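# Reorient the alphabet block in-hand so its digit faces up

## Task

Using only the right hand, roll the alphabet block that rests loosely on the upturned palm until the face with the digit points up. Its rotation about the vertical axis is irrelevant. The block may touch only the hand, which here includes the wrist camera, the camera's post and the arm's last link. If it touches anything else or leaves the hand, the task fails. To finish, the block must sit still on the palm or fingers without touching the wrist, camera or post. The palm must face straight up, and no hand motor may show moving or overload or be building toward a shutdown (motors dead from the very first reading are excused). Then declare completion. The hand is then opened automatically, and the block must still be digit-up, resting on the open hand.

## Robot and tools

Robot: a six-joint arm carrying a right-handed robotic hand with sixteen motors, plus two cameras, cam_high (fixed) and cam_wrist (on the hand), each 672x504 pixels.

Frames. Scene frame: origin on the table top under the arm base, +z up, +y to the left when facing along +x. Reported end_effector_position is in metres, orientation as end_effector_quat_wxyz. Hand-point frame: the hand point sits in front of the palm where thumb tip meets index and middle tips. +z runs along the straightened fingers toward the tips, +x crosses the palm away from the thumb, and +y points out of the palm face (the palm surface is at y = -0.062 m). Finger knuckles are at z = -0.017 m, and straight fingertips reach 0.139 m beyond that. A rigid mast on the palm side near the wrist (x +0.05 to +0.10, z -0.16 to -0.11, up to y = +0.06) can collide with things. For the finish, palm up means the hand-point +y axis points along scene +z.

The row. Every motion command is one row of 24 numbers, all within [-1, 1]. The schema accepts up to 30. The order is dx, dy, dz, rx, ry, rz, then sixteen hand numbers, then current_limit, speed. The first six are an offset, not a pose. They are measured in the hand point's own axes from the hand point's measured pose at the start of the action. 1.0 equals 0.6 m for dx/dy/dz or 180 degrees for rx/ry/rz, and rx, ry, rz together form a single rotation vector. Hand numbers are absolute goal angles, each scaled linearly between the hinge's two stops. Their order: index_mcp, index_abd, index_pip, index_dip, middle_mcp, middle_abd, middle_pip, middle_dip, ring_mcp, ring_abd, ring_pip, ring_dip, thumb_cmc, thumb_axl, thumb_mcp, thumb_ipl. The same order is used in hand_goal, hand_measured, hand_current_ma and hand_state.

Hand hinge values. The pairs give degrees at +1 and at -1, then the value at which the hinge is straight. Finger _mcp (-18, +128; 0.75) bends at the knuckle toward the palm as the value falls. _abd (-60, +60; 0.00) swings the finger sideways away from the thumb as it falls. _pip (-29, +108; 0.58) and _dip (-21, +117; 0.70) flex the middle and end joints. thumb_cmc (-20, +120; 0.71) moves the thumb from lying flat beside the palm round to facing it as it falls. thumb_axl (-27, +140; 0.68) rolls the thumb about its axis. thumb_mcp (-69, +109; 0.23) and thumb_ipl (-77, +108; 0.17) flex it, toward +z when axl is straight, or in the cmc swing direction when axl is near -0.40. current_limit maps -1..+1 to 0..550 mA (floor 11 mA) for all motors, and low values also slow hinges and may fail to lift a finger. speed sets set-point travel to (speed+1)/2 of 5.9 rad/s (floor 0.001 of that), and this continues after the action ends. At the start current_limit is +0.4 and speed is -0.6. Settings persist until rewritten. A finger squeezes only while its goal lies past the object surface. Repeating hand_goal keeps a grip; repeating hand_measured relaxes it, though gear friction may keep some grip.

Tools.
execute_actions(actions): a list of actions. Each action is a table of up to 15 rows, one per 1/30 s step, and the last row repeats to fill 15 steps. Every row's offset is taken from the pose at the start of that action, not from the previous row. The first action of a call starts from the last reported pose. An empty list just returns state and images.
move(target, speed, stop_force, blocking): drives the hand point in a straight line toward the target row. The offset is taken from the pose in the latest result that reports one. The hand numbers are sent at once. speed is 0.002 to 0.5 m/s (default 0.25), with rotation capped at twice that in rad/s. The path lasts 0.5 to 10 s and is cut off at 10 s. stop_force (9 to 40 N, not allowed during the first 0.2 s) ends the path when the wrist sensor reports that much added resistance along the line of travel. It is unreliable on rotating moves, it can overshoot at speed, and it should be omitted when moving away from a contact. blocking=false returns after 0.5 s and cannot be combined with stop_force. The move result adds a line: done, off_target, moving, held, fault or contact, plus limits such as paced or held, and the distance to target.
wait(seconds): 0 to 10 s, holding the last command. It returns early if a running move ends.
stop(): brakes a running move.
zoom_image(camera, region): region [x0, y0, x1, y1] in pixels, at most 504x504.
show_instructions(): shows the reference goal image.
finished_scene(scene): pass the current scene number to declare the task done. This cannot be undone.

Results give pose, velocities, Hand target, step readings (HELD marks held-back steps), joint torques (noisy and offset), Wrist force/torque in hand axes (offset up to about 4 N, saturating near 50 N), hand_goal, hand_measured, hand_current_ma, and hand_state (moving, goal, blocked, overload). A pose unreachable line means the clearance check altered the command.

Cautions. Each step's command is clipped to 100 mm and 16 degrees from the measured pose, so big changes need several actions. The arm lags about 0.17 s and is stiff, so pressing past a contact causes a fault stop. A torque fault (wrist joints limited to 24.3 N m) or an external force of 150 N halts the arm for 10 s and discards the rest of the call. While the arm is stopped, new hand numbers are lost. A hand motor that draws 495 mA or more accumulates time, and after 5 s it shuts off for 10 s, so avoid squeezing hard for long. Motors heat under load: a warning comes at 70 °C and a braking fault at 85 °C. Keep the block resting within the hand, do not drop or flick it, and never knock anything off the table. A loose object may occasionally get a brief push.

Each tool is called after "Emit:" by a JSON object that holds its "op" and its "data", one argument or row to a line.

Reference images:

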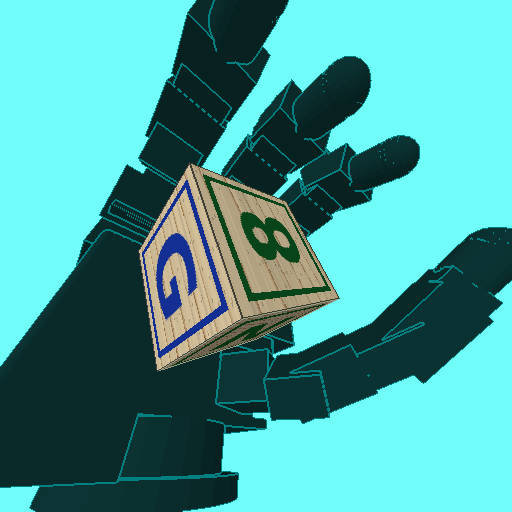

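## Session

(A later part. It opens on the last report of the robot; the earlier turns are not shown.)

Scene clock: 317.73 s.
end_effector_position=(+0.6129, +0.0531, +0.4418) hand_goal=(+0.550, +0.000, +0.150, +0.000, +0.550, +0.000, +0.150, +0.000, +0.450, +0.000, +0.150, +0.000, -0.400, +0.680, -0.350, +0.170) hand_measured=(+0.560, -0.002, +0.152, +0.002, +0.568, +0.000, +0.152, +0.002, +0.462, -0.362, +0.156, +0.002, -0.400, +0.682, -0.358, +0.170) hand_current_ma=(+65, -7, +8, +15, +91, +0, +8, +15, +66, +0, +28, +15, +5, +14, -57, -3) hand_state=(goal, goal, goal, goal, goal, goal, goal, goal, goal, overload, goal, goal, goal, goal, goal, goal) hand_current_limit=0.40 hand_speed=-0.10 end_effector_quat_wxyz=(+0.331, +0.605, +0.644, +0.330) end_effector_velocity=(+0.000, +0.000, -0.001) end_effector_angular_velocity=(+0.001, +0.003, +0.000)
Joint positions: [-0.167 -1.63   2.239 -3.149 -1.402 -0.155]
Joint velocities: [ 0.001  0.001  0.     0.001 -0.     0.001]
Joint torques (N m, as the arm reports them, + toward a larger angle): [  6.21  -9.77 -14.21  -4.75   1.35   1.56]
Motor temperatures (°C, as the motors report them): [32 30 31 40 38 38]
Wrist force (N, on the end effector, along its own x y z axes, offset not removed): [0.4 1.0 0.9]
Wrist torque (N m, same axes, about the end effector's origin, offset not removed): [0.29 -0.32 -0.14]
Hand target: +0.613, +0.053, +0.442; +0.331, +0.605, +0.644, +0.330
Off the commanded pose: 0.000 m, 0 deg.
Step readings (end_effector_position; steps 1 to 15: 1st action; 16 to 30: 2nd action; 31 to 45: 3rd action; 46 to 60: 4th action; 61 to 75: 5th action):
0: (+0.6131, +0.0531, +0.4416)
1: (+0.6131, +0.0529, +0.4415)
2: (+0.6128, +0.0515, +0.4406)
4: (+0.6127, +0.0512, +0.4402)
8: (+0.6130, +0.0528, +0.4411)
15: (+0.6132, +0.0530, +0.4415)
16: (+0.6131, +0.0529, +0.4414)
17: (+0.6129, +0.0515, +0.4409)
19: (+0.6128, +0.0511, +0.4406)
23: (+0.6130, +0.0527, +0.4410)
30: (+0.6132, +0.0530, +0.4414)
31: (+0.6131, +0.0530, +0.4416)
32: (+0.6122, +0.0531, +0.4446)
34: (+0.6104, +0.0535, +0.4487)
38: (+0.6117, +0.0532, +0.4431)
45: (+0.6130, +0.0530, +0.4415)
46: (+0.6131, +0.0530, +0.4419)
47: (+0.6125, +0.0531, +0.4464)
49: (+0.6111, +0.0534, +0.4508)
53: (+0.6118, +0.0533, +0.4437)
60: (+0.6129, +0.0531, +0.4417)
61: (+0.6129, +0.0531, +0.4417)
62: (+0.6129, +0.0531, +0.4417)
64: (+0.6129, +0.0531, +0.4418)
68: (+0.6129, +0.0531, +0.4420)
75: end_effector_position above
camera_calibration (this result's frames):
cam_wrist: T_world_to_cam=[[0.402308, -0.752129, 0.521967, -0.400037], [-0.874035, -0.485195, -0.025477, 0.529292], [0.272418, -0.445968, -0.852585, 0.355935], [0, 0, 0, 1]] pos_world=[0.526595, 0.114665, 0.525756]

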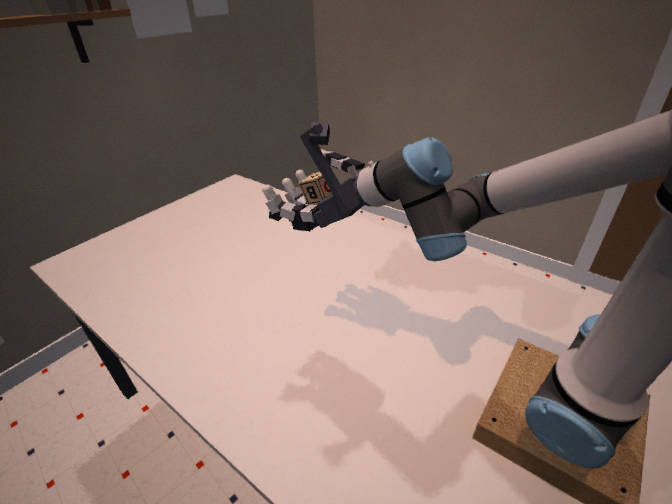

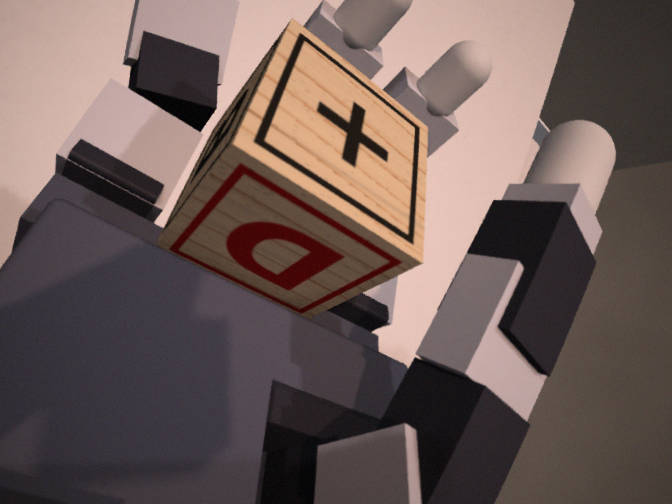

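Emit:
{"op": "execute_actions", "data": {
  "actions": [
    [[0,0,0,-0.05,0,0,0.55,0,0.1,0.1,0.55,0,0.1,0.1,0.45,0,0.1,0.1,-0.3,0.68,-0.3,0.17,0.4,-0.1]],
    [[0,0,0,-0.05,0,0,0.55,0,-0.1,0.2,0.55,0,-0.1,0.2,0.45,0,0,0.1,-0.3,0.68,-0.3,0.17,0.4,-0.1]],
    [[0,0,0,-0.05,0,0,0.5,0,-0.3,0.3,0.5,0,-0.3,0.3,0.4,0,0,0.1,-0.3,0.68,-0.3,0.17,0.4,-0.1]],
    [[0,0,0,-0.04,0,0,0.45,0,-0.45,0.3,0.45,0,-0.45,0.3,0.3,0,0,0.1,-0.3,0.68,-0.3,0.17,0.4,-0.1]],
    [[0,0,0,0,0,0,0.45,0,-0.45,0.3,0.45,0,-0.45,0.3,0.3,0,0,0.1,-0.3,0.68,-0.3,0.17,0.4,-0.1]]
  ]
}}

Emit:
{"op": "zoom_image", "data": {
  "camera": "cam_high",
  "region": [240, 100, 400, 250]
}}

Scene clock: 334.37 s.
end_effector_position=(+0.6124, +0.0530, +0.4406) hand_goal=(+0.450, +0.000, -0.450, +0.300, +0.450, +0.000, -0.450, +0.300, +0.300, +0.000, +0.000, +0.100, -0.300, +0.680, -0.300, +0.170) hand_measured=(+0.468, -0.002, -0.448, +0.298, +0.472, +0.000, -0.448, +0.298, +0.320, -0.362, +0.004, +0.098, -0.298, +0.682, -0.306, +0.170) hand_current_ma=(+110, -7, +15, -14, +118, +0, +14, -14, +111, +0, +24, -12, +11, +10, -49, -3) hand_state=(goal, goal, goal, goal, blocked, goal, goal, goal, goal, overload, goal, goal, goal, goal, goal, goal) hand_current_limit=0.40 hand_speed=-0.10 end_effector_quat_wxyz=(+0.490, +0.485, +0.522, +0.502) end_effector_velocity=(+0.000, +0.001, -0.001) end_effector_angular_velocity=(-0.002, +0.002, +0.001)
Joint positions: [-0.176 -1.146  2.228 -4.216 -1.336 -0.034]
Joint velocities: [ 0.001  0.001  0.     0.001 -0.    -0.002]
Joint torques (N m, as the arm reports them, + toward a larger angle): [  3.84 -37.68  -4.65  -0.91   0.23  -2.33]
Motor temperatures (°C, as the motors report them): [32 30 31 40 38 38]
Wrist force (N, on the end effector, along its own x y z axes, offset not removed): [1.8 1.0 1.7]
Wrist torque (N m, same axes, about the end effector's origin, offset not removed): [0.00 -0.35 -0.02]
Hand target: +0.612, +0.053, +0.441; +0.491, +0.485, +0.522, +0.502
Off the commanded pose: 0.000 m, 0 deg.
Step readings (end_effector_position; steps 1 to 15: 1st action; 16 to 30: 2nd action; 31 to 45: 3rd action; 46 to 60: 4th action; 61 to 75: 5th action):
0: (+0.6129, +0.0531, +0.4417)
1: (+0.6129, +0.0530, +0.4413)
2: (+0.6132, +0.0529, +0.4349)
4: (+0.6132, +0.0530, +0.4267)
8: (+0.6118, +0.0533, +0.4377)
15: (+0.6127, +0.0530, +0.4414)
16: (+0.6128, +0.0530, +0.4411)
17: (+0.6133, +0.0530, +0.4364)
19: (+0.6145, +0.0528, +0.4291)
23: (+0.6121, +0.0531, +0.4377)
30: (+0.6126, +0.0530, +0.4410)
31: (+0.6127, +0.0530, +0.4410)
32: (+0.6138, +0.0528, +0.4387)
34: (+0.6156, +0.0525, +0.4326)
38: (+0.6124, +0.0530, +0.4382)
45: (+0.6125, +0.0530, +0.4407)
46: (+0.6126, +0.0530, +0.4408)
47: (+0.6140, +0.0527, +0.4401)
49: (+0.6148, +0.0525, +0.4372)
53: (+0.6125, +0.0530, +0.4394)
60: (+0.6124, +0.0530, +0.4406)
61: (+0.6124, +0.0530, +0.4406)
62: (+0.6124, +0.0530, +0.4406)
64: (+0.6124, +0.0530, +0.4406)
68: (+0.6125, +0.0530, +0.4406)
75: end_effector_position above
camera_calibration (this result's frames):
cam_wrist: T_world_to_cam=[[0.066864, -0.765921, 0.639449, -0.244855], [-0.704384, -0.490139, -0.513427, 0.640183], [0.706663, -0.416087, -0.572275, -0.0359927], [0, 0, 0, 1]] pos_world=[0.492741, 0.111263, 0.464661]

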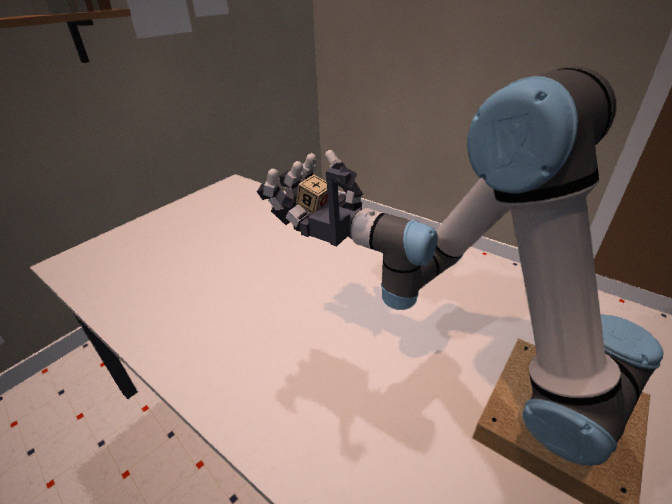

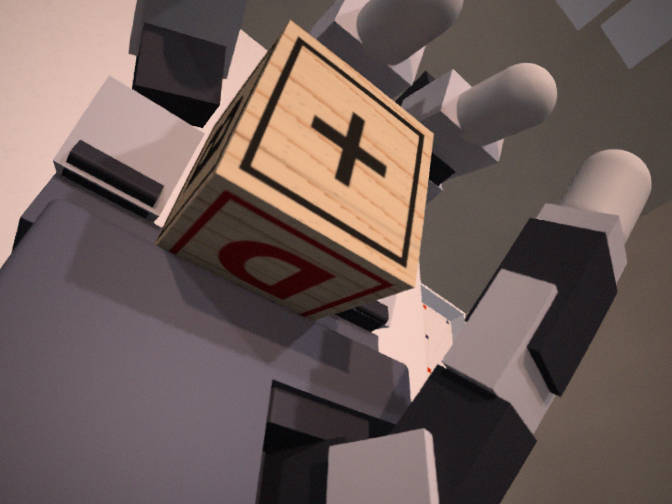

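Region (240, 100, 400, 250) of cam_high's 672x504 image, scaled by 3.150, with more detail than that image has; it fills the top 472 rows of this view, and the rest is white.

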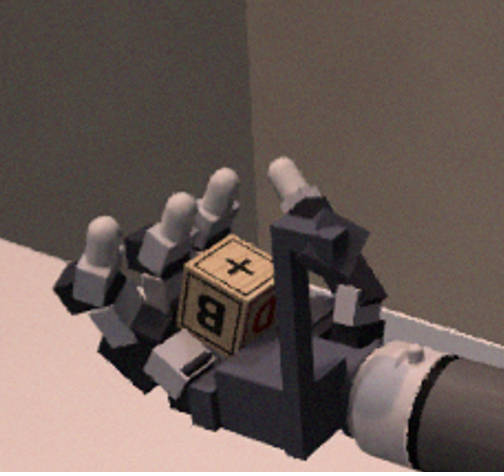

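Emit:
{"op": "execute_actions", "data": {
  "actions": [
    [[0,0,0,0,0,0,0.4,0,0,0.3,0.4,0,0,0.3,0.3,0,0,0.1,-0.75,0.68,0.1,0.17,0.4,0.2]],
    [[0,0,0,-0.05,0,0,0.38,0,0,0.3,0.38,0,0,0.3,0.3,0,0,0.1,-0.75,0.68,0.1,0.17,0.4,0.2]],
    [[0,0,0,-0.05,0,0,0.38,0,0,0.3,0.38,0,0,0.3,0.3,0,0,0.1,-0.75,0.68,0.1,0.17,0.4,0.2]],
    [[0,0,0,0,0,0,0.38,0,0,0.3,0.38,0,0,0.3,0.3,0,0,0.1,-0.75,0.68,0.1,0.17,0.4,0.2]]
  ]
}}

Emit:
{"op": "zoom_image", "data": {
  "camera": "cam_high",
  "region": [240, 100, 400, 250]
}}

Scene clock: 350.70 s.
end_effector_position=(+0.6123, +0.0531, +0.4402) hand_goal=(+0.380, +0.000, +0.000, +0.300, +0.380, +0.000, +0.000, +0.300, +0.300, +0.000, +0.000, +0.100, -0.750, +0.680, +0.100, +0.170) hand_measured=(+0.396, -0.002, +0.000, +0.298, +0.426, +0.000, +0.000, +0.298, +0.314, -0.362, +0.002, +0.098, -0.750, +0.682, +0.098, +0.170) hand_current_ma=(+98, -7, -5, -14, +242, +0, -4, -14, +84, +0, +15, -12, -1, +9, -10, -3) hand_state=(goal, goal, goal, goal, blocked, goal, goal, goal, goal, overload, goal, goal, goal, goal, goal, goal) hand_current_limit=0.40 hand_speed=0.20 end_effector_quat_wxyz=(+0.559, +0.404, +0.438, +0.576) end_effector_velocity=(-0.001, -0.000, +0.001) end_effector_angular_velocity=(-0.001, -0.003, -0.002)
Joint positions: [-0.159 -0.906  2.04  -4.584 -1.352  0.036]
Joint velocities: [-0.001 -0.001  0.    -0.002 -0.    -0.001]
Joint torques (N m, as the arm reports them, + toward a larger angle): [  0.61 -43.87  -2.2   -0.06   0.9   -2.23]
Motor temperatures (°C, as the motors report them): [32 30 31 40 38 38]
Wrist force (N, on the end effector, along its own x y z axes, offset not removed): [1.5 1.5 2.3]
Wrist torque (N m, same axes, about the end effector's origin, offset not removed): [0.01 -0.45 -0.08]
Hand target: +0.612, +0.053, +0.440; +0.559, +0.403, +0.438, +0.576
Off the commanded pose: 0.000 m, 0 deg.
Step readings (end_effector_position; steps 1 to 15: 1st action; 16 to 30: 2nd action; 31 to 45: 3rd action; 46 to 60: 4th action):
0: (+0.6124, +0.0530, +0.4406)
1: (+0.6124, +0.0530, +0.4406)
2: (+0.6124, +0.0530, +0.4406)
4: (+0.6124, +0.0530, +0.4406)
8: (+0.6124, +0.0530, +0.4406)
15: (+0.6124, +0.0530, +0.4406)
16: (+0.6125, +0.0530, +0.4406)
17: (+0.6140, +0.0527, +0.4405)
19: (+0.6156, +0.0524, +0.4375)
23: (+0.6124, +0.0530, +0.4390)
30: (+0.6123, +0.0530, +0.4404)
31: (+0.6124, +0.0530, +0.4404)
32: (+0.6135, +0.0529, +0.4401)
34: (+0.6143, +0.0527, +0.4383)
38: (+0.6122, +0.0531, +0.4391)
45: (+0.6122, +0.0530, +0.4403)
46: (+0.6123, +0.0530, +0.4403)
47: (+0.6123, +0.0530, +0.4403)
49: (+0.6123, +0.0530, +0.4403)
53: (+0.6123, +0.0530, +0.4402)
60: end_effector_position above
camera_calibration (this result's frames):
cam_wrist: T_world_to_cam=[[-0.12282, -0.776053, 0.618592, -0.118744], [-0.509668, -0.485513, -0.710293, 0.607121], [0.85156, -0.402515, -0.335898, -0.229548], [0, 0, 0, 1]] pos_world=[0.49032, 0.110217, 0.427583]

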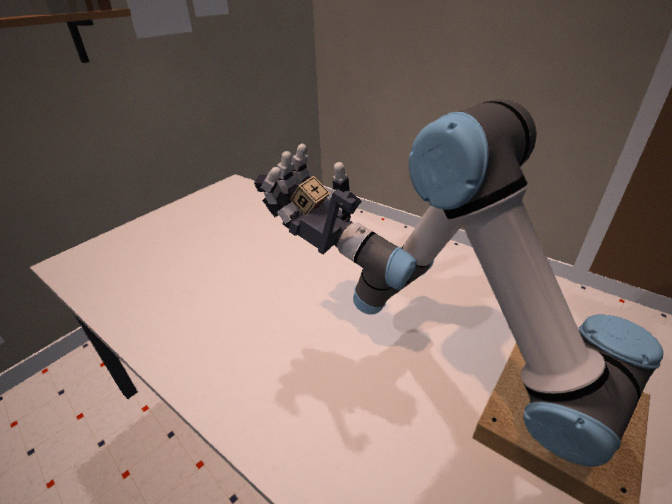

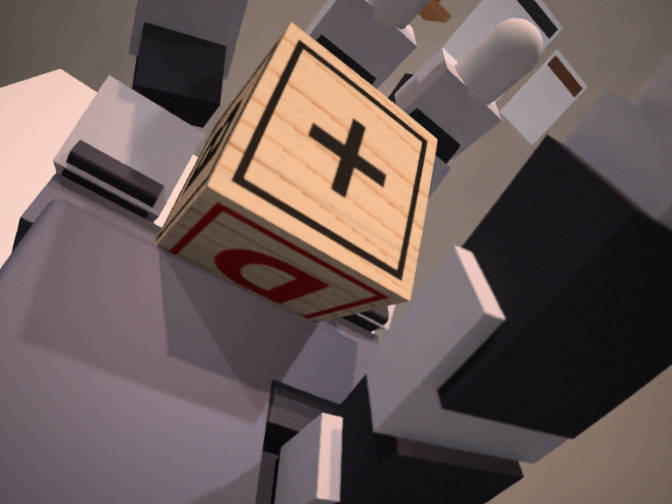

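Region (240, 100, 400, 250) of cam_high's 672x504 image, scaled by 3.150, with more detail than that image has; it fills the top 472 rows of this view, and the rest is white.

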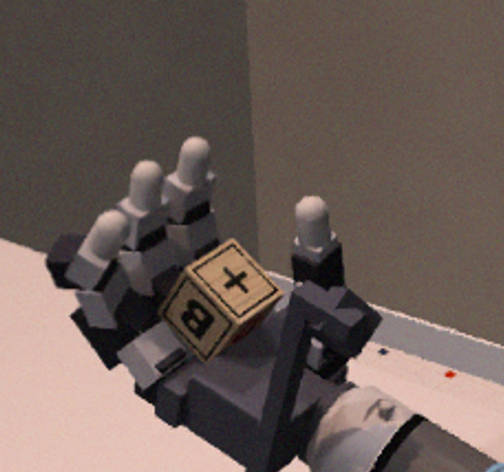

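Emit:
{"op": "execute_actions", "data": {
  "actions": [
    [[0,0,0,-0.03,0,0,0.44,0,0,0.3,0.48,0,0,0.3,0.3,0,0,0.1,-0.75,0.68,0.1,0.17,0.4,0]],
    [[0,0,0,-0.03,0,0,0.44,0,0,0.3,0.48,0,0,0.3,0.3,0,0,0.1,-0.75,0.68,0.1,0.17,0.4,0]],
    [[0,0,0,0,0,0,0.44,0,0,0.3,0.48,0,0,0.3,0.3,0,0,0.1,-0.75,0.68,0.1,0.17,0.4,0]]
  ]
}}

Emit:
{"op": "zoom_image", "data": {
  "camera": "cam_high",
  "region": [240, 100, 400, 250]
}}

Scene clock: 359.17 s.
end_effector_position=(+0.6122, +0.0531, +0.4401) hand_goal=(+0.440, +0.000, +0.000, +0.300, +0.480, +0.000, +0.000, +0.300, +0.300, +0.000, +0.000, +0.100, -0.750, +0.680, +0.100, +0.170) hand_measured=(+0.446, -0.002, +0.000, +0.298, +0.488, +0.000, +0.000, +0.298, +0.312, -0.362, +0.002, +0.098, -0.750, +0.682, +0.100, +0.170) hand_current_ma=(+34, -7, -5, -14, +42, +0, -4, -14, +65, +0, +12, -12, -1, +9, -3, -3) hand_state=(goal, goal, goal, goal, goal, goal, goal, goal, goal, overload, goal, goal, goal, goal, goal, goal) hand_current_limit=0.40 hand_speed=0.00 end_effector_quat_wxyz=(+0.594, +0.350, +0.383, +0.615) end_effector_velocity=(-0.000, -0.000, +0.001) end_effector_angular_velocity=(-0.001, -0.002, +0.001)
Joint positions: [-0.146 -0.79   1.888 -4.737 -1.375  0.07 ]
Joint velocities: [-0.001 -0.003  0.     0.001  0.002  0.   ]
Joint torques (N m, as the arm reports them, + toward a larger angle): [  5.47 -47.33  -2.19   0.43  -0.18   0.2 ]
Motor temperatures (°C, as the motors report them): [32 30 31 40 38 38]
Wrist force (N, on the end effector, along its own x y z axes, offset not removed): [-3.0 3.0 1.5]
Wrist torque (N m, same axes, about the end effector's origin, offset not removed): [0.23 0.30 -0.40]
Hand target: +0.612, +0.053, +0.440; +0.594, +0.350, +0.383, +0.615
Off the commanded pose: 0.000 m, 0 deg.
Step readings (end_effector_position; steps 1 to 15: 1st action; 16 to 30: 2nd action; 31 to 45: 3rd action):
0: (+0.6122, +0.0530, +0.4403)
1: (+0.6123, +0.0531, +0.4402)
2: (+0.6127, +0.0530, +0.4397)
4: (+0.6124, +0.0530, +0.4394)
8: (+0.6121, +0.0530, +0.4398)
15: (+0.6122, +0.0531, +0.4402)
16: (+0.6122, +0.0531, +0.4401)
17: (+0.6124, +0.0531, +0.4395)
19: (+0.6122, +0.0531, +0.4392)
23: (+0.6121, +0.0531, +0.4398)
30: (+0.6122, +0.0531, +0.4401)
31: (+0.6122, +0.0531, +0.4402)
32: (+0.6122, +0.0531, +0.4402)
34: (+0.6122, +0.0531, +0.4402)
38: (+0.6122, +0.0531, +0.4402)
45: end_effector_position above
camera_calibration (this result's frames):
cam_wrist: T_world_to_cam=[[-0.230911, -0.782564, 0.578164, -0.03434], [-0.366506, -0.480494, -0.796742, 0.557117], [0.901306, -0.395877, -0.175864, -0.330778], [0, 0, 0, 1]] pos_world=[0.49439, 0.10987, 0.405561]

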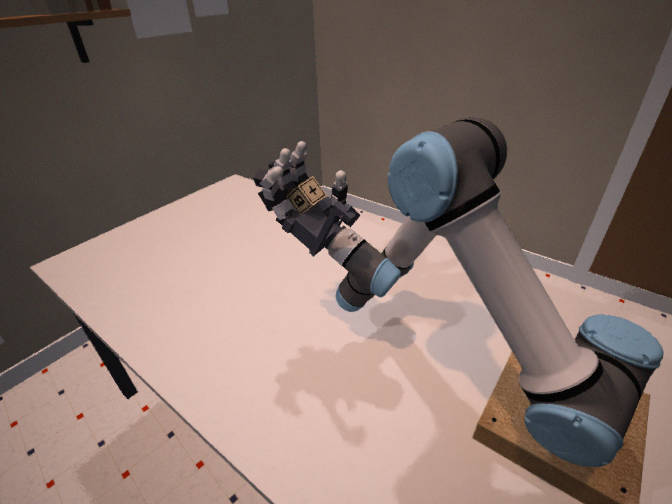

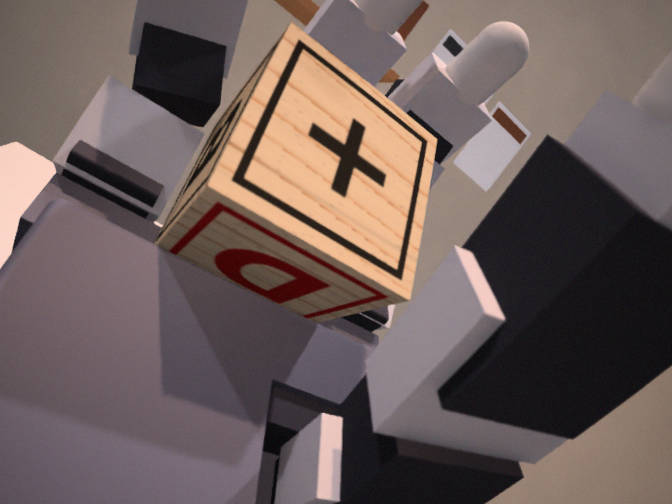

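Region (240, 100, 400, 250) of cam_high's 672x504 image, scaled by 3.150, with more detail than that image has; it fills the top 472 rows of this view, and the rest is white.

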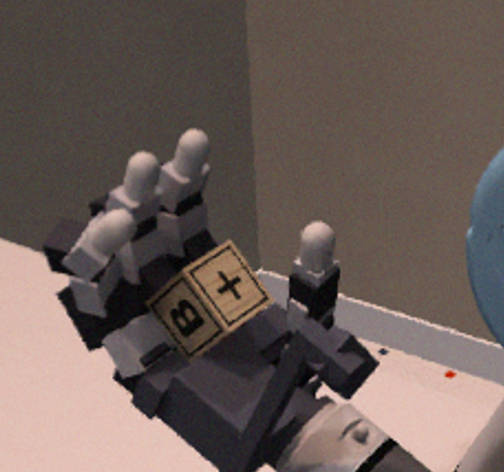

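Emit:
{"op": "execute_actions", "data": {
  "actions": [
    [[0,0,0,0.04,0,0,0.48,0,-0.3,0.1,0.5,0,-0.3,0.1,0.3,0,0,0.1,-0.75,0.68,0.1,0.17,0.4,0]],
    [[0,0,0,0.03,0,0,0.48,0,-0.6,-0.1,0.5,0,-0.6,-0.1,0.3,0,0,0.1,-0.75,0.68,0.1,0.17,0.4,0]],
    [[0,0,0,0,0,0,0.48,0,-0.85,-0.3,0.5,0,-0.85,-0.3,0.3,0,0,0.1,-0.75,0.68,0.1,0.17,0.4,0]],
    [[0,0,0,0,0,0,0.48,0,-0.85,-0.3,0.5,0,-0.85,-0.3,0.3,0,0,0.1,-0.75,0.68,0.1,0.17,0.4,0]]
  ]
}}

Emit:
{"op": "zoom_image", "data": {
  "camera": "cam_high",
  "region": [240, 100, 400, 250]
}}

Scene clock: 372.33 s.
end_effector_position=(+0.6122, +0.0531, +0.4401) hand_goal=(+0.480, +0.000, -0.850, -0.300, +0.500, +0.000, -0.850, -0.300, +0.300, +0.000, +0.000, +0.100, -0.750, +0.680, +0.100, +0.170) hand_measured=(+0.484, -0.002, -0.850, -0.298, +0.528, +0.000, -0.598, -0.144, +0.310, -0.362, +0.002, +0.098, -0.750, +0.682, +0.100, +0.170) hand_current_ma=(+28, -7, +3, +11, +149, +0, +385, +385, +58, +0, +11, -12, -2, +9, -2, -3) hand_state=(goal, goal, goal, goal, blocked, goal, blocked, blocked, goal, overload, goal, goal, goal, goal, goal, goal) hand_current_limit=0.40 hand_speed=0.00 end_effector_quat_wxyz=(+0.553, +0.412, +0.447, +0.570) end_effector_velocity=(-0.001, +0.000, +0.001) end_effector_angular_velocity=(-0.002, -0.003, -0.001)
Joint positions: [-0.161 -0.927  2.063 -4.555 -1.349  0.03 ]
Joint velocities: [ 0.    -0.002 -0.    -0.001 -0.001 -0.001]
Joint torques (N m, as the arm reports them, + toward a larger angle): [ -4.67 -29.26 -17.39  -2.63   0.11   1.25]
Motor temperatures (°C, as the motors report them): [32 30 31 40 38 38]
Wrist force (N, on the end effector, along its own x y z axes, offset not removed): [0.6 1.8 0.7]
Wrist torque (N m, same axes, about the end effector's origin, offset not removed): [0.01 -0.20 -0.02]
Hand target: +0.612, +0.053, +0.440; +0.553, +0.412, +0.447, +0.570
Off the commanded pose: 0.000 m, 0 deg.
Step readings (end_effector_position; steps 1 to 15: 1st action; 16 to 30: 2nd action; 31 to 45: 3rd action; 46 to 60: 4th action):
0: (+0.6122, +0.0531, +0.4401)
1: (+0.6122, +0.0531, +0.4403)
2: (+0.6122, +0.0530, +0.4414)
4: (+0.6118, +0.0531, +0.4411)
8: (+0.6118, +0.0531, +0.4399)
15: (+0.6122, +0.0531, +0.4401)
16: (+0.6122, +0.0531, +0.4402)
17: (+0.6119, +0.0531, +0.4407)
19: (+0.6117, +0.0532, +0.4403)
23: (+0.6119, +0.0531, +0.4399)
30: (+0.6122, +0.0531, +0.4401)
31: (+0.6122, +0.0531, +0.4401)
32: (+0.6122, +0.0531, +0.4401)
34: (+0.6122, +0.0531, +0.4401)
38: (+0.6122, +0.0531, +0.4401)
45: (+0.6122, +0.0531, +0.4401)
46: (+0.6122, +0.0531, +0.4401)
47: (+0.6122, +0.0531, +0.4401)
49: (+0.6122, +0.0531, +0.4401)
53: (+0.6122, +0.0531, +0.4401)
60: end_effector_position above
camera_calibration (this result's frames):
cam_wrist: T_world_to_cam=[[-0.104167, -0.775026, 0.623285, -0.132196], [-0.531754, -0.486197, -0.693433, 0.613115], [0.840468, -0.403667, -0.361478, -0.211422], [0, 0, 0, 1]] pos_world=[0.48995, 0.110295, 0.431126]

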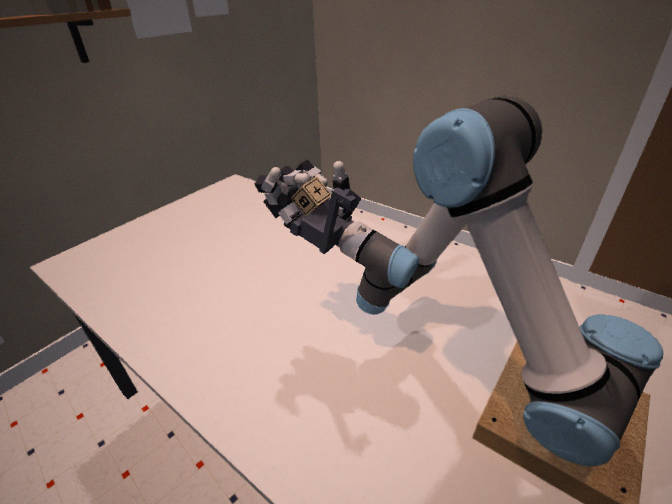

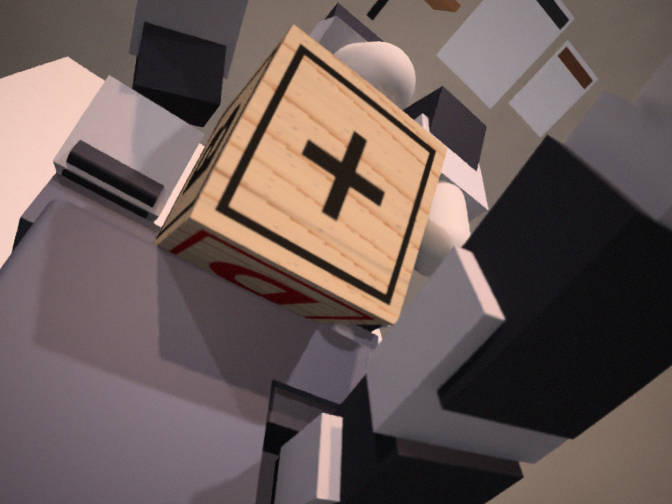

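Region (240, 100, 400, 250) of cam_high's 672x504 image, scaled by 3.150, with more detail than that image has; it fills the top 472 rows of this view, and the rest is white.

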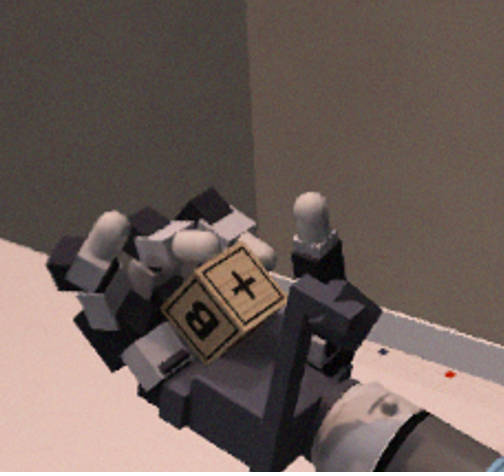

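Emit:
{"op": "execute_actions", "data": {
  "actions": [
    [[0,0,0,0,0,0,0.48,0,-0.3,0.1,0.4,0,-0.6,-0.1,0.3,0,0,0.1,-0.75,0.68,0.1,0.17,0.4,0]],
    [[0,0,0,0,0,0,0.4,0,-0.3,0.1,0.25,0,-0.55,0,0.3,0,0,0.1,-0.75,0.68,0.1,0.17,0.4,0]],
    [[0,0,0,0,0,0,0.3,0,-0.3,0.1,0.1,0,-0.45,0.1,0.3,0,0,0.1,-0.75,0.68,0.1,0.17,0.4,0]],
    [[0,0,0,0,0,0,0.3,0,-0.3,0.1,0.1,0,-0.45,0.1,0.3,0,0,0.1,-0.75,0.68,0.1,0.17,0.4,0]]
  ]
}}

Emit:
{"op": "zoom_image", "data": {
  "camera": "cam_high",
  "region": [240, 100, 400, 250]
}}

Scene clock: 385.47 s.
end_effector_position=(+0.6122, +0.0531, +0.4401) hand_goal=(+0.300, +0.000, -0.300, +0.100, +0.100, +0.000, -0.450, +0.100, +0.300, +0.000, +0.000, +0.100, -0.750, +0.680, +0.100, +0.170) hand_measured=(+0.312, -0.002, -0.304, +0.096, +0.112, +0.000, -0.454, +0.098, +0.310, -0.362, +0.002, +0.098, -0.750, +0.682, +0.100, +0.170) hand_current_ma=(+77, -7, -15, -18, +65, +0, -18, -12, +58, +0, +11, -12, -2, +9, -2, -3) hand_state=(goal, goal, goal, goal, goal, goal, goal, goal, goal, overload, goal, goal, goal, goal, goal, goal) hand_current_limit=0.40 hand_speed=0.00 end_effector_quat_wxyz=(+0.553, +0.412, +0.447, +0.570) end_effector_velocity=(+0.000, -0.001, +0.000) end_effector_angular_velocity=(+0.000, +0.001, +0.000)
Joint positions: [-0.161 -0.927  2.063 -4.555 -1.349  0.03 ]
Joint velocities: [-0.002 -0.    -0.     0.001  0.002  0.001]
Joint torques (N m, as the arm reports them, + toward a larger angle): [ -3.87 -40.92  -5.27  -1.2   -0.05   1.37]
Motor temperatures (°C, as the motors report them): [32 30 31 40 38 38]
Wrist force (N, on the end effector, along its own x y z axes, offset not removed): [-1.8 0.9 -0.3]
Wrist torque (N m, same axes, about the end effector's origin, offset not removed): [0.02 0.20 -0.31]
Hand target: +0.612, +0.053, +0.440; +0.553, +0.412, +0.447, +0.570
Off the commanded pose: 0.000 m, 0 deg.
Step readings (end_effector_position; steps 1 to 15: 1st action; 16 to 30: 2nd action; 31 to 45: 3rd action; 46 to 60: 4th action):
0: (+0.6122, +0.0531, +0.4401)
1: (+0.6122, +0.0531, +0.4401)
2: (+0.6122, +0.0531, +0.4401)
4: (+0.6122, +0.0531, +0.4401)
8: (+0.6122, +0.0531, +0.4401)
15: (+0.6122, +0.0531, +0.4401)
16: (+0.6122, +0.0531, +0.4401)
17: (+0.6122, +0.0531, +0.4401)
19: (+0.6122, +0.0531, +0.4401)
23: (+0.6122, +0.0531, +0.4401)
30: (+0.6122, +0.0531, +0.4401)
31: (+0.6122, +0.0531, +0.4401)
32: (+0.6122, +0.0531, +0.4401)
34: (+0.6122, +0.0531, +0.4401)
38: (+0.6122, +0.0531, +0.4401)
45: (+0.6122, +0.0531, +0.4401)
46: (+0.6122, +0.0531, +0.4401)
47: (+0.6122, +0.0531, +0.4401)
49: (+0.6122, +0.0531, +0.4401)
53: (+0.6122, +0.0531, +0.4401)
60: end_effector_position above
camera_calibration (this result's frames):
cam_wrist: T_world_to_cam=[[-0.104167, -0.775026, 0.623285, -0.132199], [-0.531755, -0.486197, -0.693433, 0.613116], [0.840468, -0.403667, -0.361478, -0.211415], [0, 0, 0, 1]] pos_world=[0.489944, 0.110296, 0.431131]

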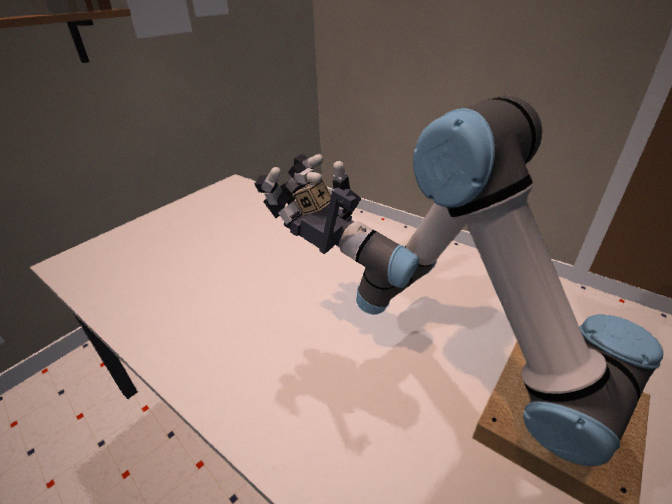

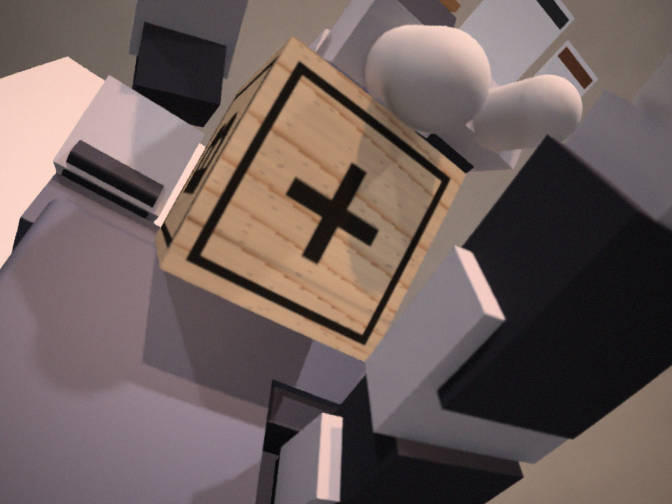

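Region (240, 100, 400, 250) of cam_high's 672x504 image, scaled by 3.150, with more detail than that image has; it fills the top 472 rows of this view, and the rest is white.

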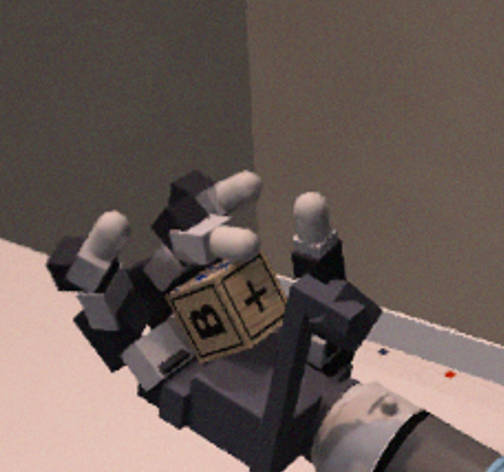

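Emit:
{"op": "execute_actions", "data": {
  "actions": [
    [[0,0,0,0,0,0,0.1,0,0,0.2,-0.1,0,-0.1,0.3,0.2,0,0,0.1,-0.75,0.68,0.1,0.17,0.4,0]],
    [[0,0,0,0.03,0,0,-0.1,0,0.2,0.2,-0.35,0,0.3,0.3,0.1,0,0,0.1,-0.75,0.68,0.1,0.17,0.4,0]],
    [[0,0,0,0.03,0,0,-0.1,0,0.2,0.2,-0.45,0,0.4,0.3,0.1,0,0,0.1,-0.75,0.68,0.1,0.17,0.4,0]],
    [[0,0,0,0,0,0,-0.1,0,0.2,0.2,-0.45,0,0.4,0.3,0.1,0,0,0.1,-0.75,0.68,0.1,0.17,0.4,0]]
  ]
}}

Emit:
{"op": "zoom_image", "data": {
  "camera": "cam_high",
  "region": [240, 100, 400, 250]
}}

Scene clock: 395.53 s.
end_effector_position=(+0.6121, +0.0531, +0.4401) hand_goal=(-0.100, +0.000, +0.200, +0.200, -0.450, +0.000, +0.400, +0.300, +0.100, +0.000, +0.000, +0.100, -0.750, +0.680, +0.100, +0.170) hand_measured=(-0.092, -0.002, +0.196, +0.196, -0.412, +0.000, +0.400, +0.296, +0.110, -0.362, +0.002, +0.098, -0.752, +0.678, +0.106, +0.170) hand_current_ma=(+43, -7, -17, -18, +208, +0, -3, -18, +62, +0, +10, -12, -9, -9, +40, -4) hand_state=(goal, goal, goal, goal, blocked, goal, goal, goal, goal, overload, goal, goal, goal, goal, goal, goal) hand_current_limit=0.40 hand_speed=0.00 end_effector_quat_wxyz=(+0.512, +0.462, +0.499, +0.525) end_effector_velocity=(+0.001, -0.000, -0.000) end_effector_angular_velocity=(+0.001, +0.001, +0.000)
Joint positions: [-0.172 -1.067  2.183 -4.344 -1.337 -0.012]
Joint velocities: [-0.     0.001 -0.001  0.001  0.     0.001]
Joint torques (N m, as the arm reports them, + toward a larger angle): [ -6.13 -22.78 -20.44  -3.17   0.89   1.36]
Motor temperatures (°C, as the motors report them): [32 30 31 40 38 38]
Wrist force (N, on the end effector, along its own x y z axes, offset not removed): [1.5 2.1 -0.7]
Wrist torque (N m, same axes, about the end effector's origin, offset not removed): [0.22 -0.25 -0.06]
Hand target: +0.612, +0.053, +0.440; +0.512, +0.462, +0.499, +0.525
Off the commanded pose: 0.000 m, 0 deg.
Step readings (end_effector_position; steps 1 to 15: 1st action; 16 to 30: 2nd action; 31 to 45: 3rd action; 46 to 60: 4th action):
0: (+0.6122, +0.0531, +0.4401)
1: (+0.6122, +0.0531, +0.4401)
2: (+0.6122, +0.0531, +0.4401)
4: (+0.6122, +0.0531, +0.4401)
8: (+0.6122, +0.0531, +0.4401)
15: (+0.6122, +0.0531, +0.4401)
16: (+0.6121, +0.0530, +0.4401)
17: (+0.6116, +0.0531, +0.4406)
19: (+0.6113, +0.0532, +0.4403)
23: (+0.6118, +0.0531, +0.4399)
30: (+0.6122, +0.0531, +0.4401)
31: (+0.6121, +0.0531, +0.4401)
32: (+0.6114, +0.0532, +0.4405)
34: (+0.6110, +0.0533, +0.4403)
38: (+0.6117, +0.0532, +0.4399)
45: (+0.6121, +0.0531, +0.4401)
46: (+0.6122, +0.0531, +0.4401)
47: (+0.6122, +0.0531, +0.4401)
49: (+0.6122, +0.0531, +0.4401)
53: (+0.6121, +0.0531, +0.4401)
60: end_effector_position above
camera_calibration (this result's frames):
cam_wrist: T_world_to_cam=[[0.0101194, -0.768844, 0.639356, -0.209543], [-0.652877, -0.489376, -0.578155, 0.636657], [0.757396, -0.411571, -0.506913, -0.0961082], [0, 0, 0, 1]] pos_world=[0.490571, 0.110903, 0.45334]

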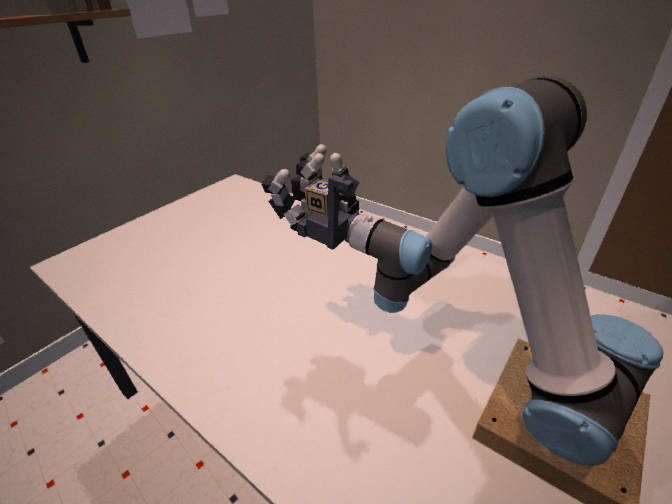

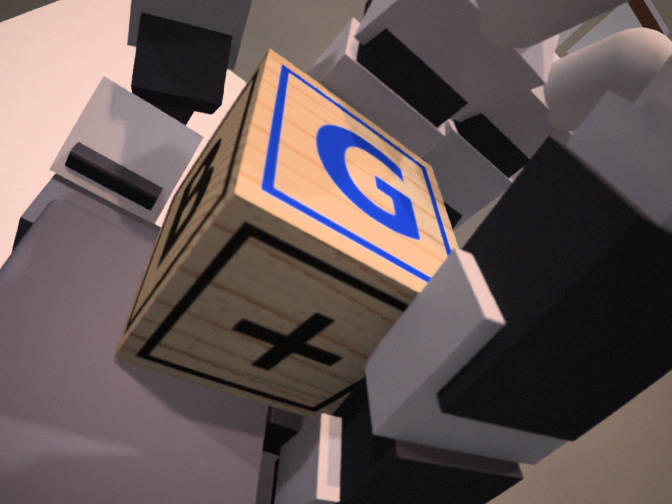

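Region (240, 100, 400, 250) of cam_high's 672x504 image, scaled by 3.150, with more detail than that image has; it fills the top 472 rows of this view, and the rest is white.

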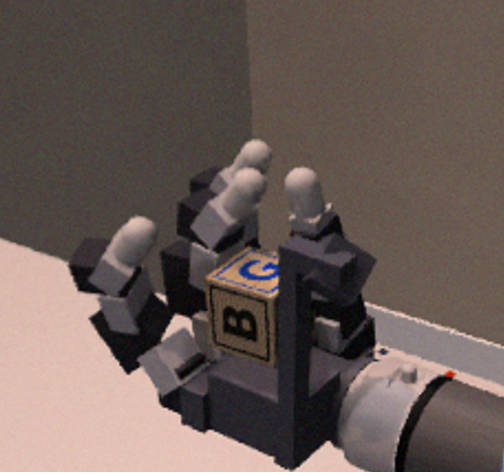

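Emit:
{"op": "execute_actions", "data": {
  "actions": [
    [[0,0,0,0,0,0,0.2,0,0.1,0.2,0.1,0,0.1,0.2,0.3,0,0.1,0.1,-0.5,0.68,0.0,0.17,0.4,0.2]],
    [[0,0,0,0.03,0,0,0.5,0,0.05,0.1,0.5,0,0.05,0.1,0.45,0,0.05,0.1,-0.4,0.68,-0.2,0.17,0.4,0.2]],
    [[0,0,0,0.025,0,0,0.5,0,0.05,0.1,0.5,0,0.05,0.1,0.45,0,0.05,0.1,-0.4,0.68,-0.2,0.17,0.4,0.2]],
    [[0,0,0,0,0,0,0.5,0,0.05,0.1,0.5,0,0.05,0.1,0.45,0,0.05,0.1,-0.4,0.68,-0.2,0.17,0.4,0.2]]
  ]
}}

Scene clock: 409.60 s.
end_effector_position=(+0.6121, +0.0531, +0.4401) hand_goal=(+0.500, +0.000, +0.050, +0.100, +0.500, +0.000, +0.050, +0.100, +0.450, +0.000, +0.050, +0.100, -0.400, +0.680, -0.200, +0.170) hand_measured=(+0.508, -0.002, +0.054, +0.102, +0.510, +0.000, +0.054, +0.102, +0.458, -0.362, +0.056, +0.098, -0.400, +0.678, -0.202, +0.170) hand_current_ma=(+50, -7, +25, +13, +53, +0, +21, +13, +46, +0, +28, -12, +1, -8, -14, -4) hand_state=(goal, goal, goal, goal, goal, goal, goal, goal, goal, overload, goal, goal, goal, goal, goal, goal) hand_current_limit=0.40 hand_speed=0.20 end_effector_quat_wxyz=(+0.471, +0.504, +0.542, +0.481) end_effector_velocity=(-0.000, +0.001, +0.000) end_effector_angular_velocity=(+0.001, +0.000, +0.003)
Joint positions: [-0.178 -1.215  2.261 -4.098 -1.336 -0.053]
Joint velocities: [ 0.002 -0.    -0.     0.     0.001  0.001]
Joint torques (N m, as the arm reports them, + toward a larger angle): [ -6.6  -19.3  -14.52  -3.71  -1.08   0.61]
Motor temperatures (°C, as the motors report them): [32 30 31 40 38 38]
Wrist force (N, on the end effector, along its own x y z axes, offset not removed): [0.1 -0.8 2.2]
Wrist torque (N m, same axes, about the end effector's origin, offset not removed): [-0.26 -0.25 -0.07]
Hand target: +0.612, +0.053, +0.440; +0.471, +0.504, +0.542, +0.481
Off the commanded pose: 0.000 m, 0 deg.
Step readings (end_effector_position; steps 1 to 15: 1st action; 16 to 30: 2nd action; 31 to 45: 3rd action; 46 to 60: 4th action):
0: (+0.6121, +0.0531, +0.4401)
1: (+0.6121, +0.0531, +0.4401)
2: (+0.6121, +0.0531, +0.4401)
4: (+0.6121, +0.0531, +0.4401)
8: (+0.6121, +0.0531, +0.4401)
15: (+0.6121, +0.0531, +0.4401)
16: (+0.6120, +0.0531, +0.4401)
17: (+0.6111, +0.0533, +0.4403)
19: (+0.6106, +0.0534, +0.4404)
23: (+0.6116, +0.0532, +0.4399)
30: (+0.6121, +0.0531, +0.4401)
31: (+0.6120, +0.0531, +0.4401)
32: (+0.6111, +0.0533, +0.4405)
34: (+0.6109, +0.0534, +0.4406)
38: (+0.6117, +0.0532, +0.4401)
45: (+0.6121, +0.0531, +0.4401)
46: (+0.6121, +0.0531, +0.4401)
47: (+0.6121, +0.0531, +0.4401)
49: (+0.6121, +0.0531, +0.4401)
53: (+0.6120, +0.0531, +0.4402)
60: end_effector_position above
camera_calibration (this result's frames):
cam_wrist: T_world_to_cam=[[0.115717, -0.76363, 0.6352, -0.272622], [-0.743249, -0.490802, -0.454636, 0.637677], [0.658932, -0.419503, -0.624361, 0.0163266], [0, 0, 0, 1]] pos_world=[0.494741, 0.11164, 0.473274]

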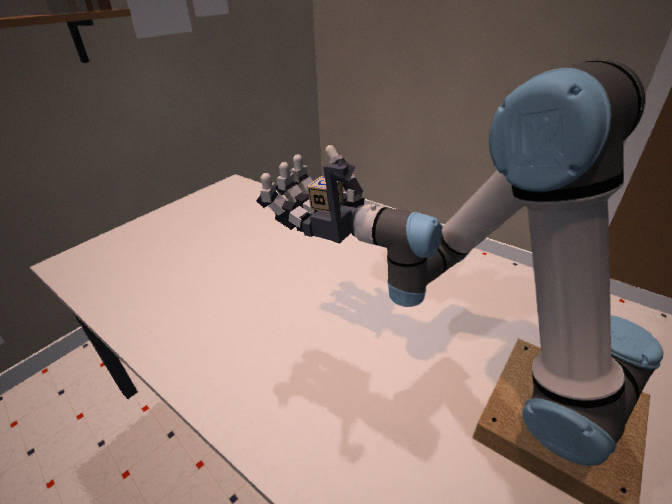

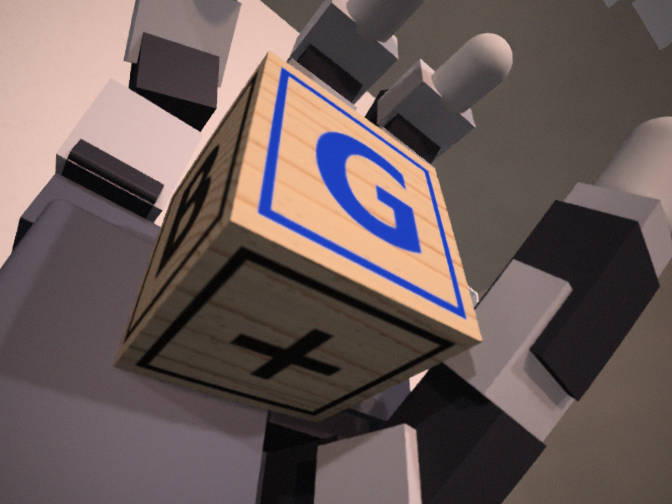

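Emit:
{"op": "move", "data": {
  "target": [0,0,0,0.045,0,0,0.5,0,0.05,0.1,0.5,0,0.05,0.1,0.45,0,0.05,0.1,-0.4,0.68,-0.2,0.17,0.4,0.2],
  "speed": 0.04
}}

Scene clock: 416.63 s.
end_effector_position=(+0.6121, +0.0531, +0.4401) hand_goal=(+0.500, +0.000, +0.050, +0.100, +0.500, +0.000, +0.050, +0.100, +0.450, +0.000, +0.050, +0.100, -0.400, +0.680, -0.200, +0.170) hand_measured=(+0.508, -0.002, +0.054, +0.102, +0.512, +0.000, +0.054, +0.102, +0.458, -0.362, +0.056, +0.098, -0.400, +0.678, -0.202, +0.170) hand_current_ma=(+51, -7, +25, +13, +60, +0, +21, +13, +48, +0, +28, -12, +1, -8, -17, -4) hand_state=(goal, goal, goal, goal, goal, goal, goal, goal, goal, overload, goal, goal, goal, goal, goal, goal) hand_current_limit=0.40 hand_speed=0.20 end_effector_quat_wxyz=(+0.435, +0.535, +0.574, +0.442) end_effector_velocity=(+0.000, +0.000, -0.000) end_effector_angular_velocity=(-0.000, +0.014, +0.001)
Joint positions: [-0.18  -1.344  2.294 -3.859 -1.345 -0.086]
Joint velocities: [ 0.    -0.012  0.002  0.025  0.    -0.003]
Joint torques (N m, as the arm reports them, + toward a larger angle): [ -8.02 -32.37  -8.15  -1.53  -1.56  -2.44]
Motor temperatures (°C, as the motors report them): [32 30 31 40 38 38]
Wrist force (N, on the end effector, along its own x y z axes, offset not removed): [-1.8 0.1 1.9]
Wrist torque (N m, same axes, about the end effector's origin, offset not removed): [-0.14 0.12 -0.39]
Hand target: +0.612, +0.053, +0.440; +0.434, +0.536, +0.574, +0.441
Off the commanded pose: 0.000 m, 0 deg.
move: done
camera_calibration (this result's frames):
cam_wrist: T_world_to_cam=[[0.200876, -0.759786, 0.618364, -0.317576], [-0.80093, -0.490838, -0.342912, 0.62384], [0.564056, -0.426384, -0.707133, 0.11122], [0, 0, 0, 1]] pos_world=[0.500711, 0.112337, 0.488947]

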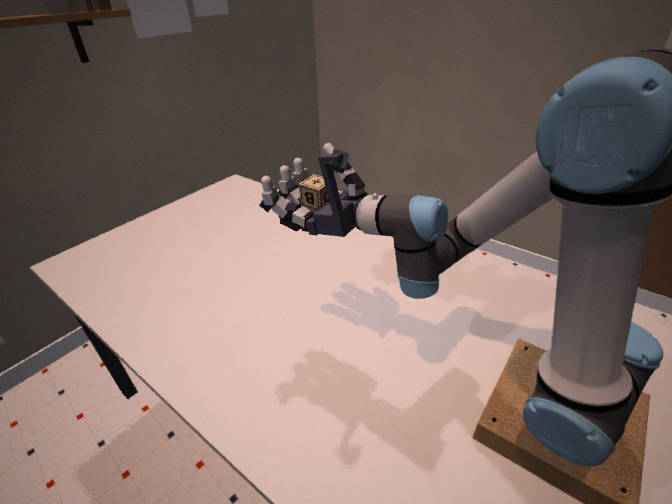

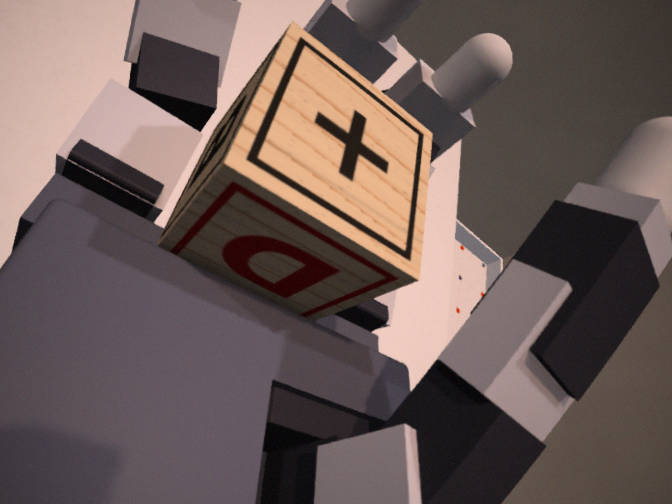

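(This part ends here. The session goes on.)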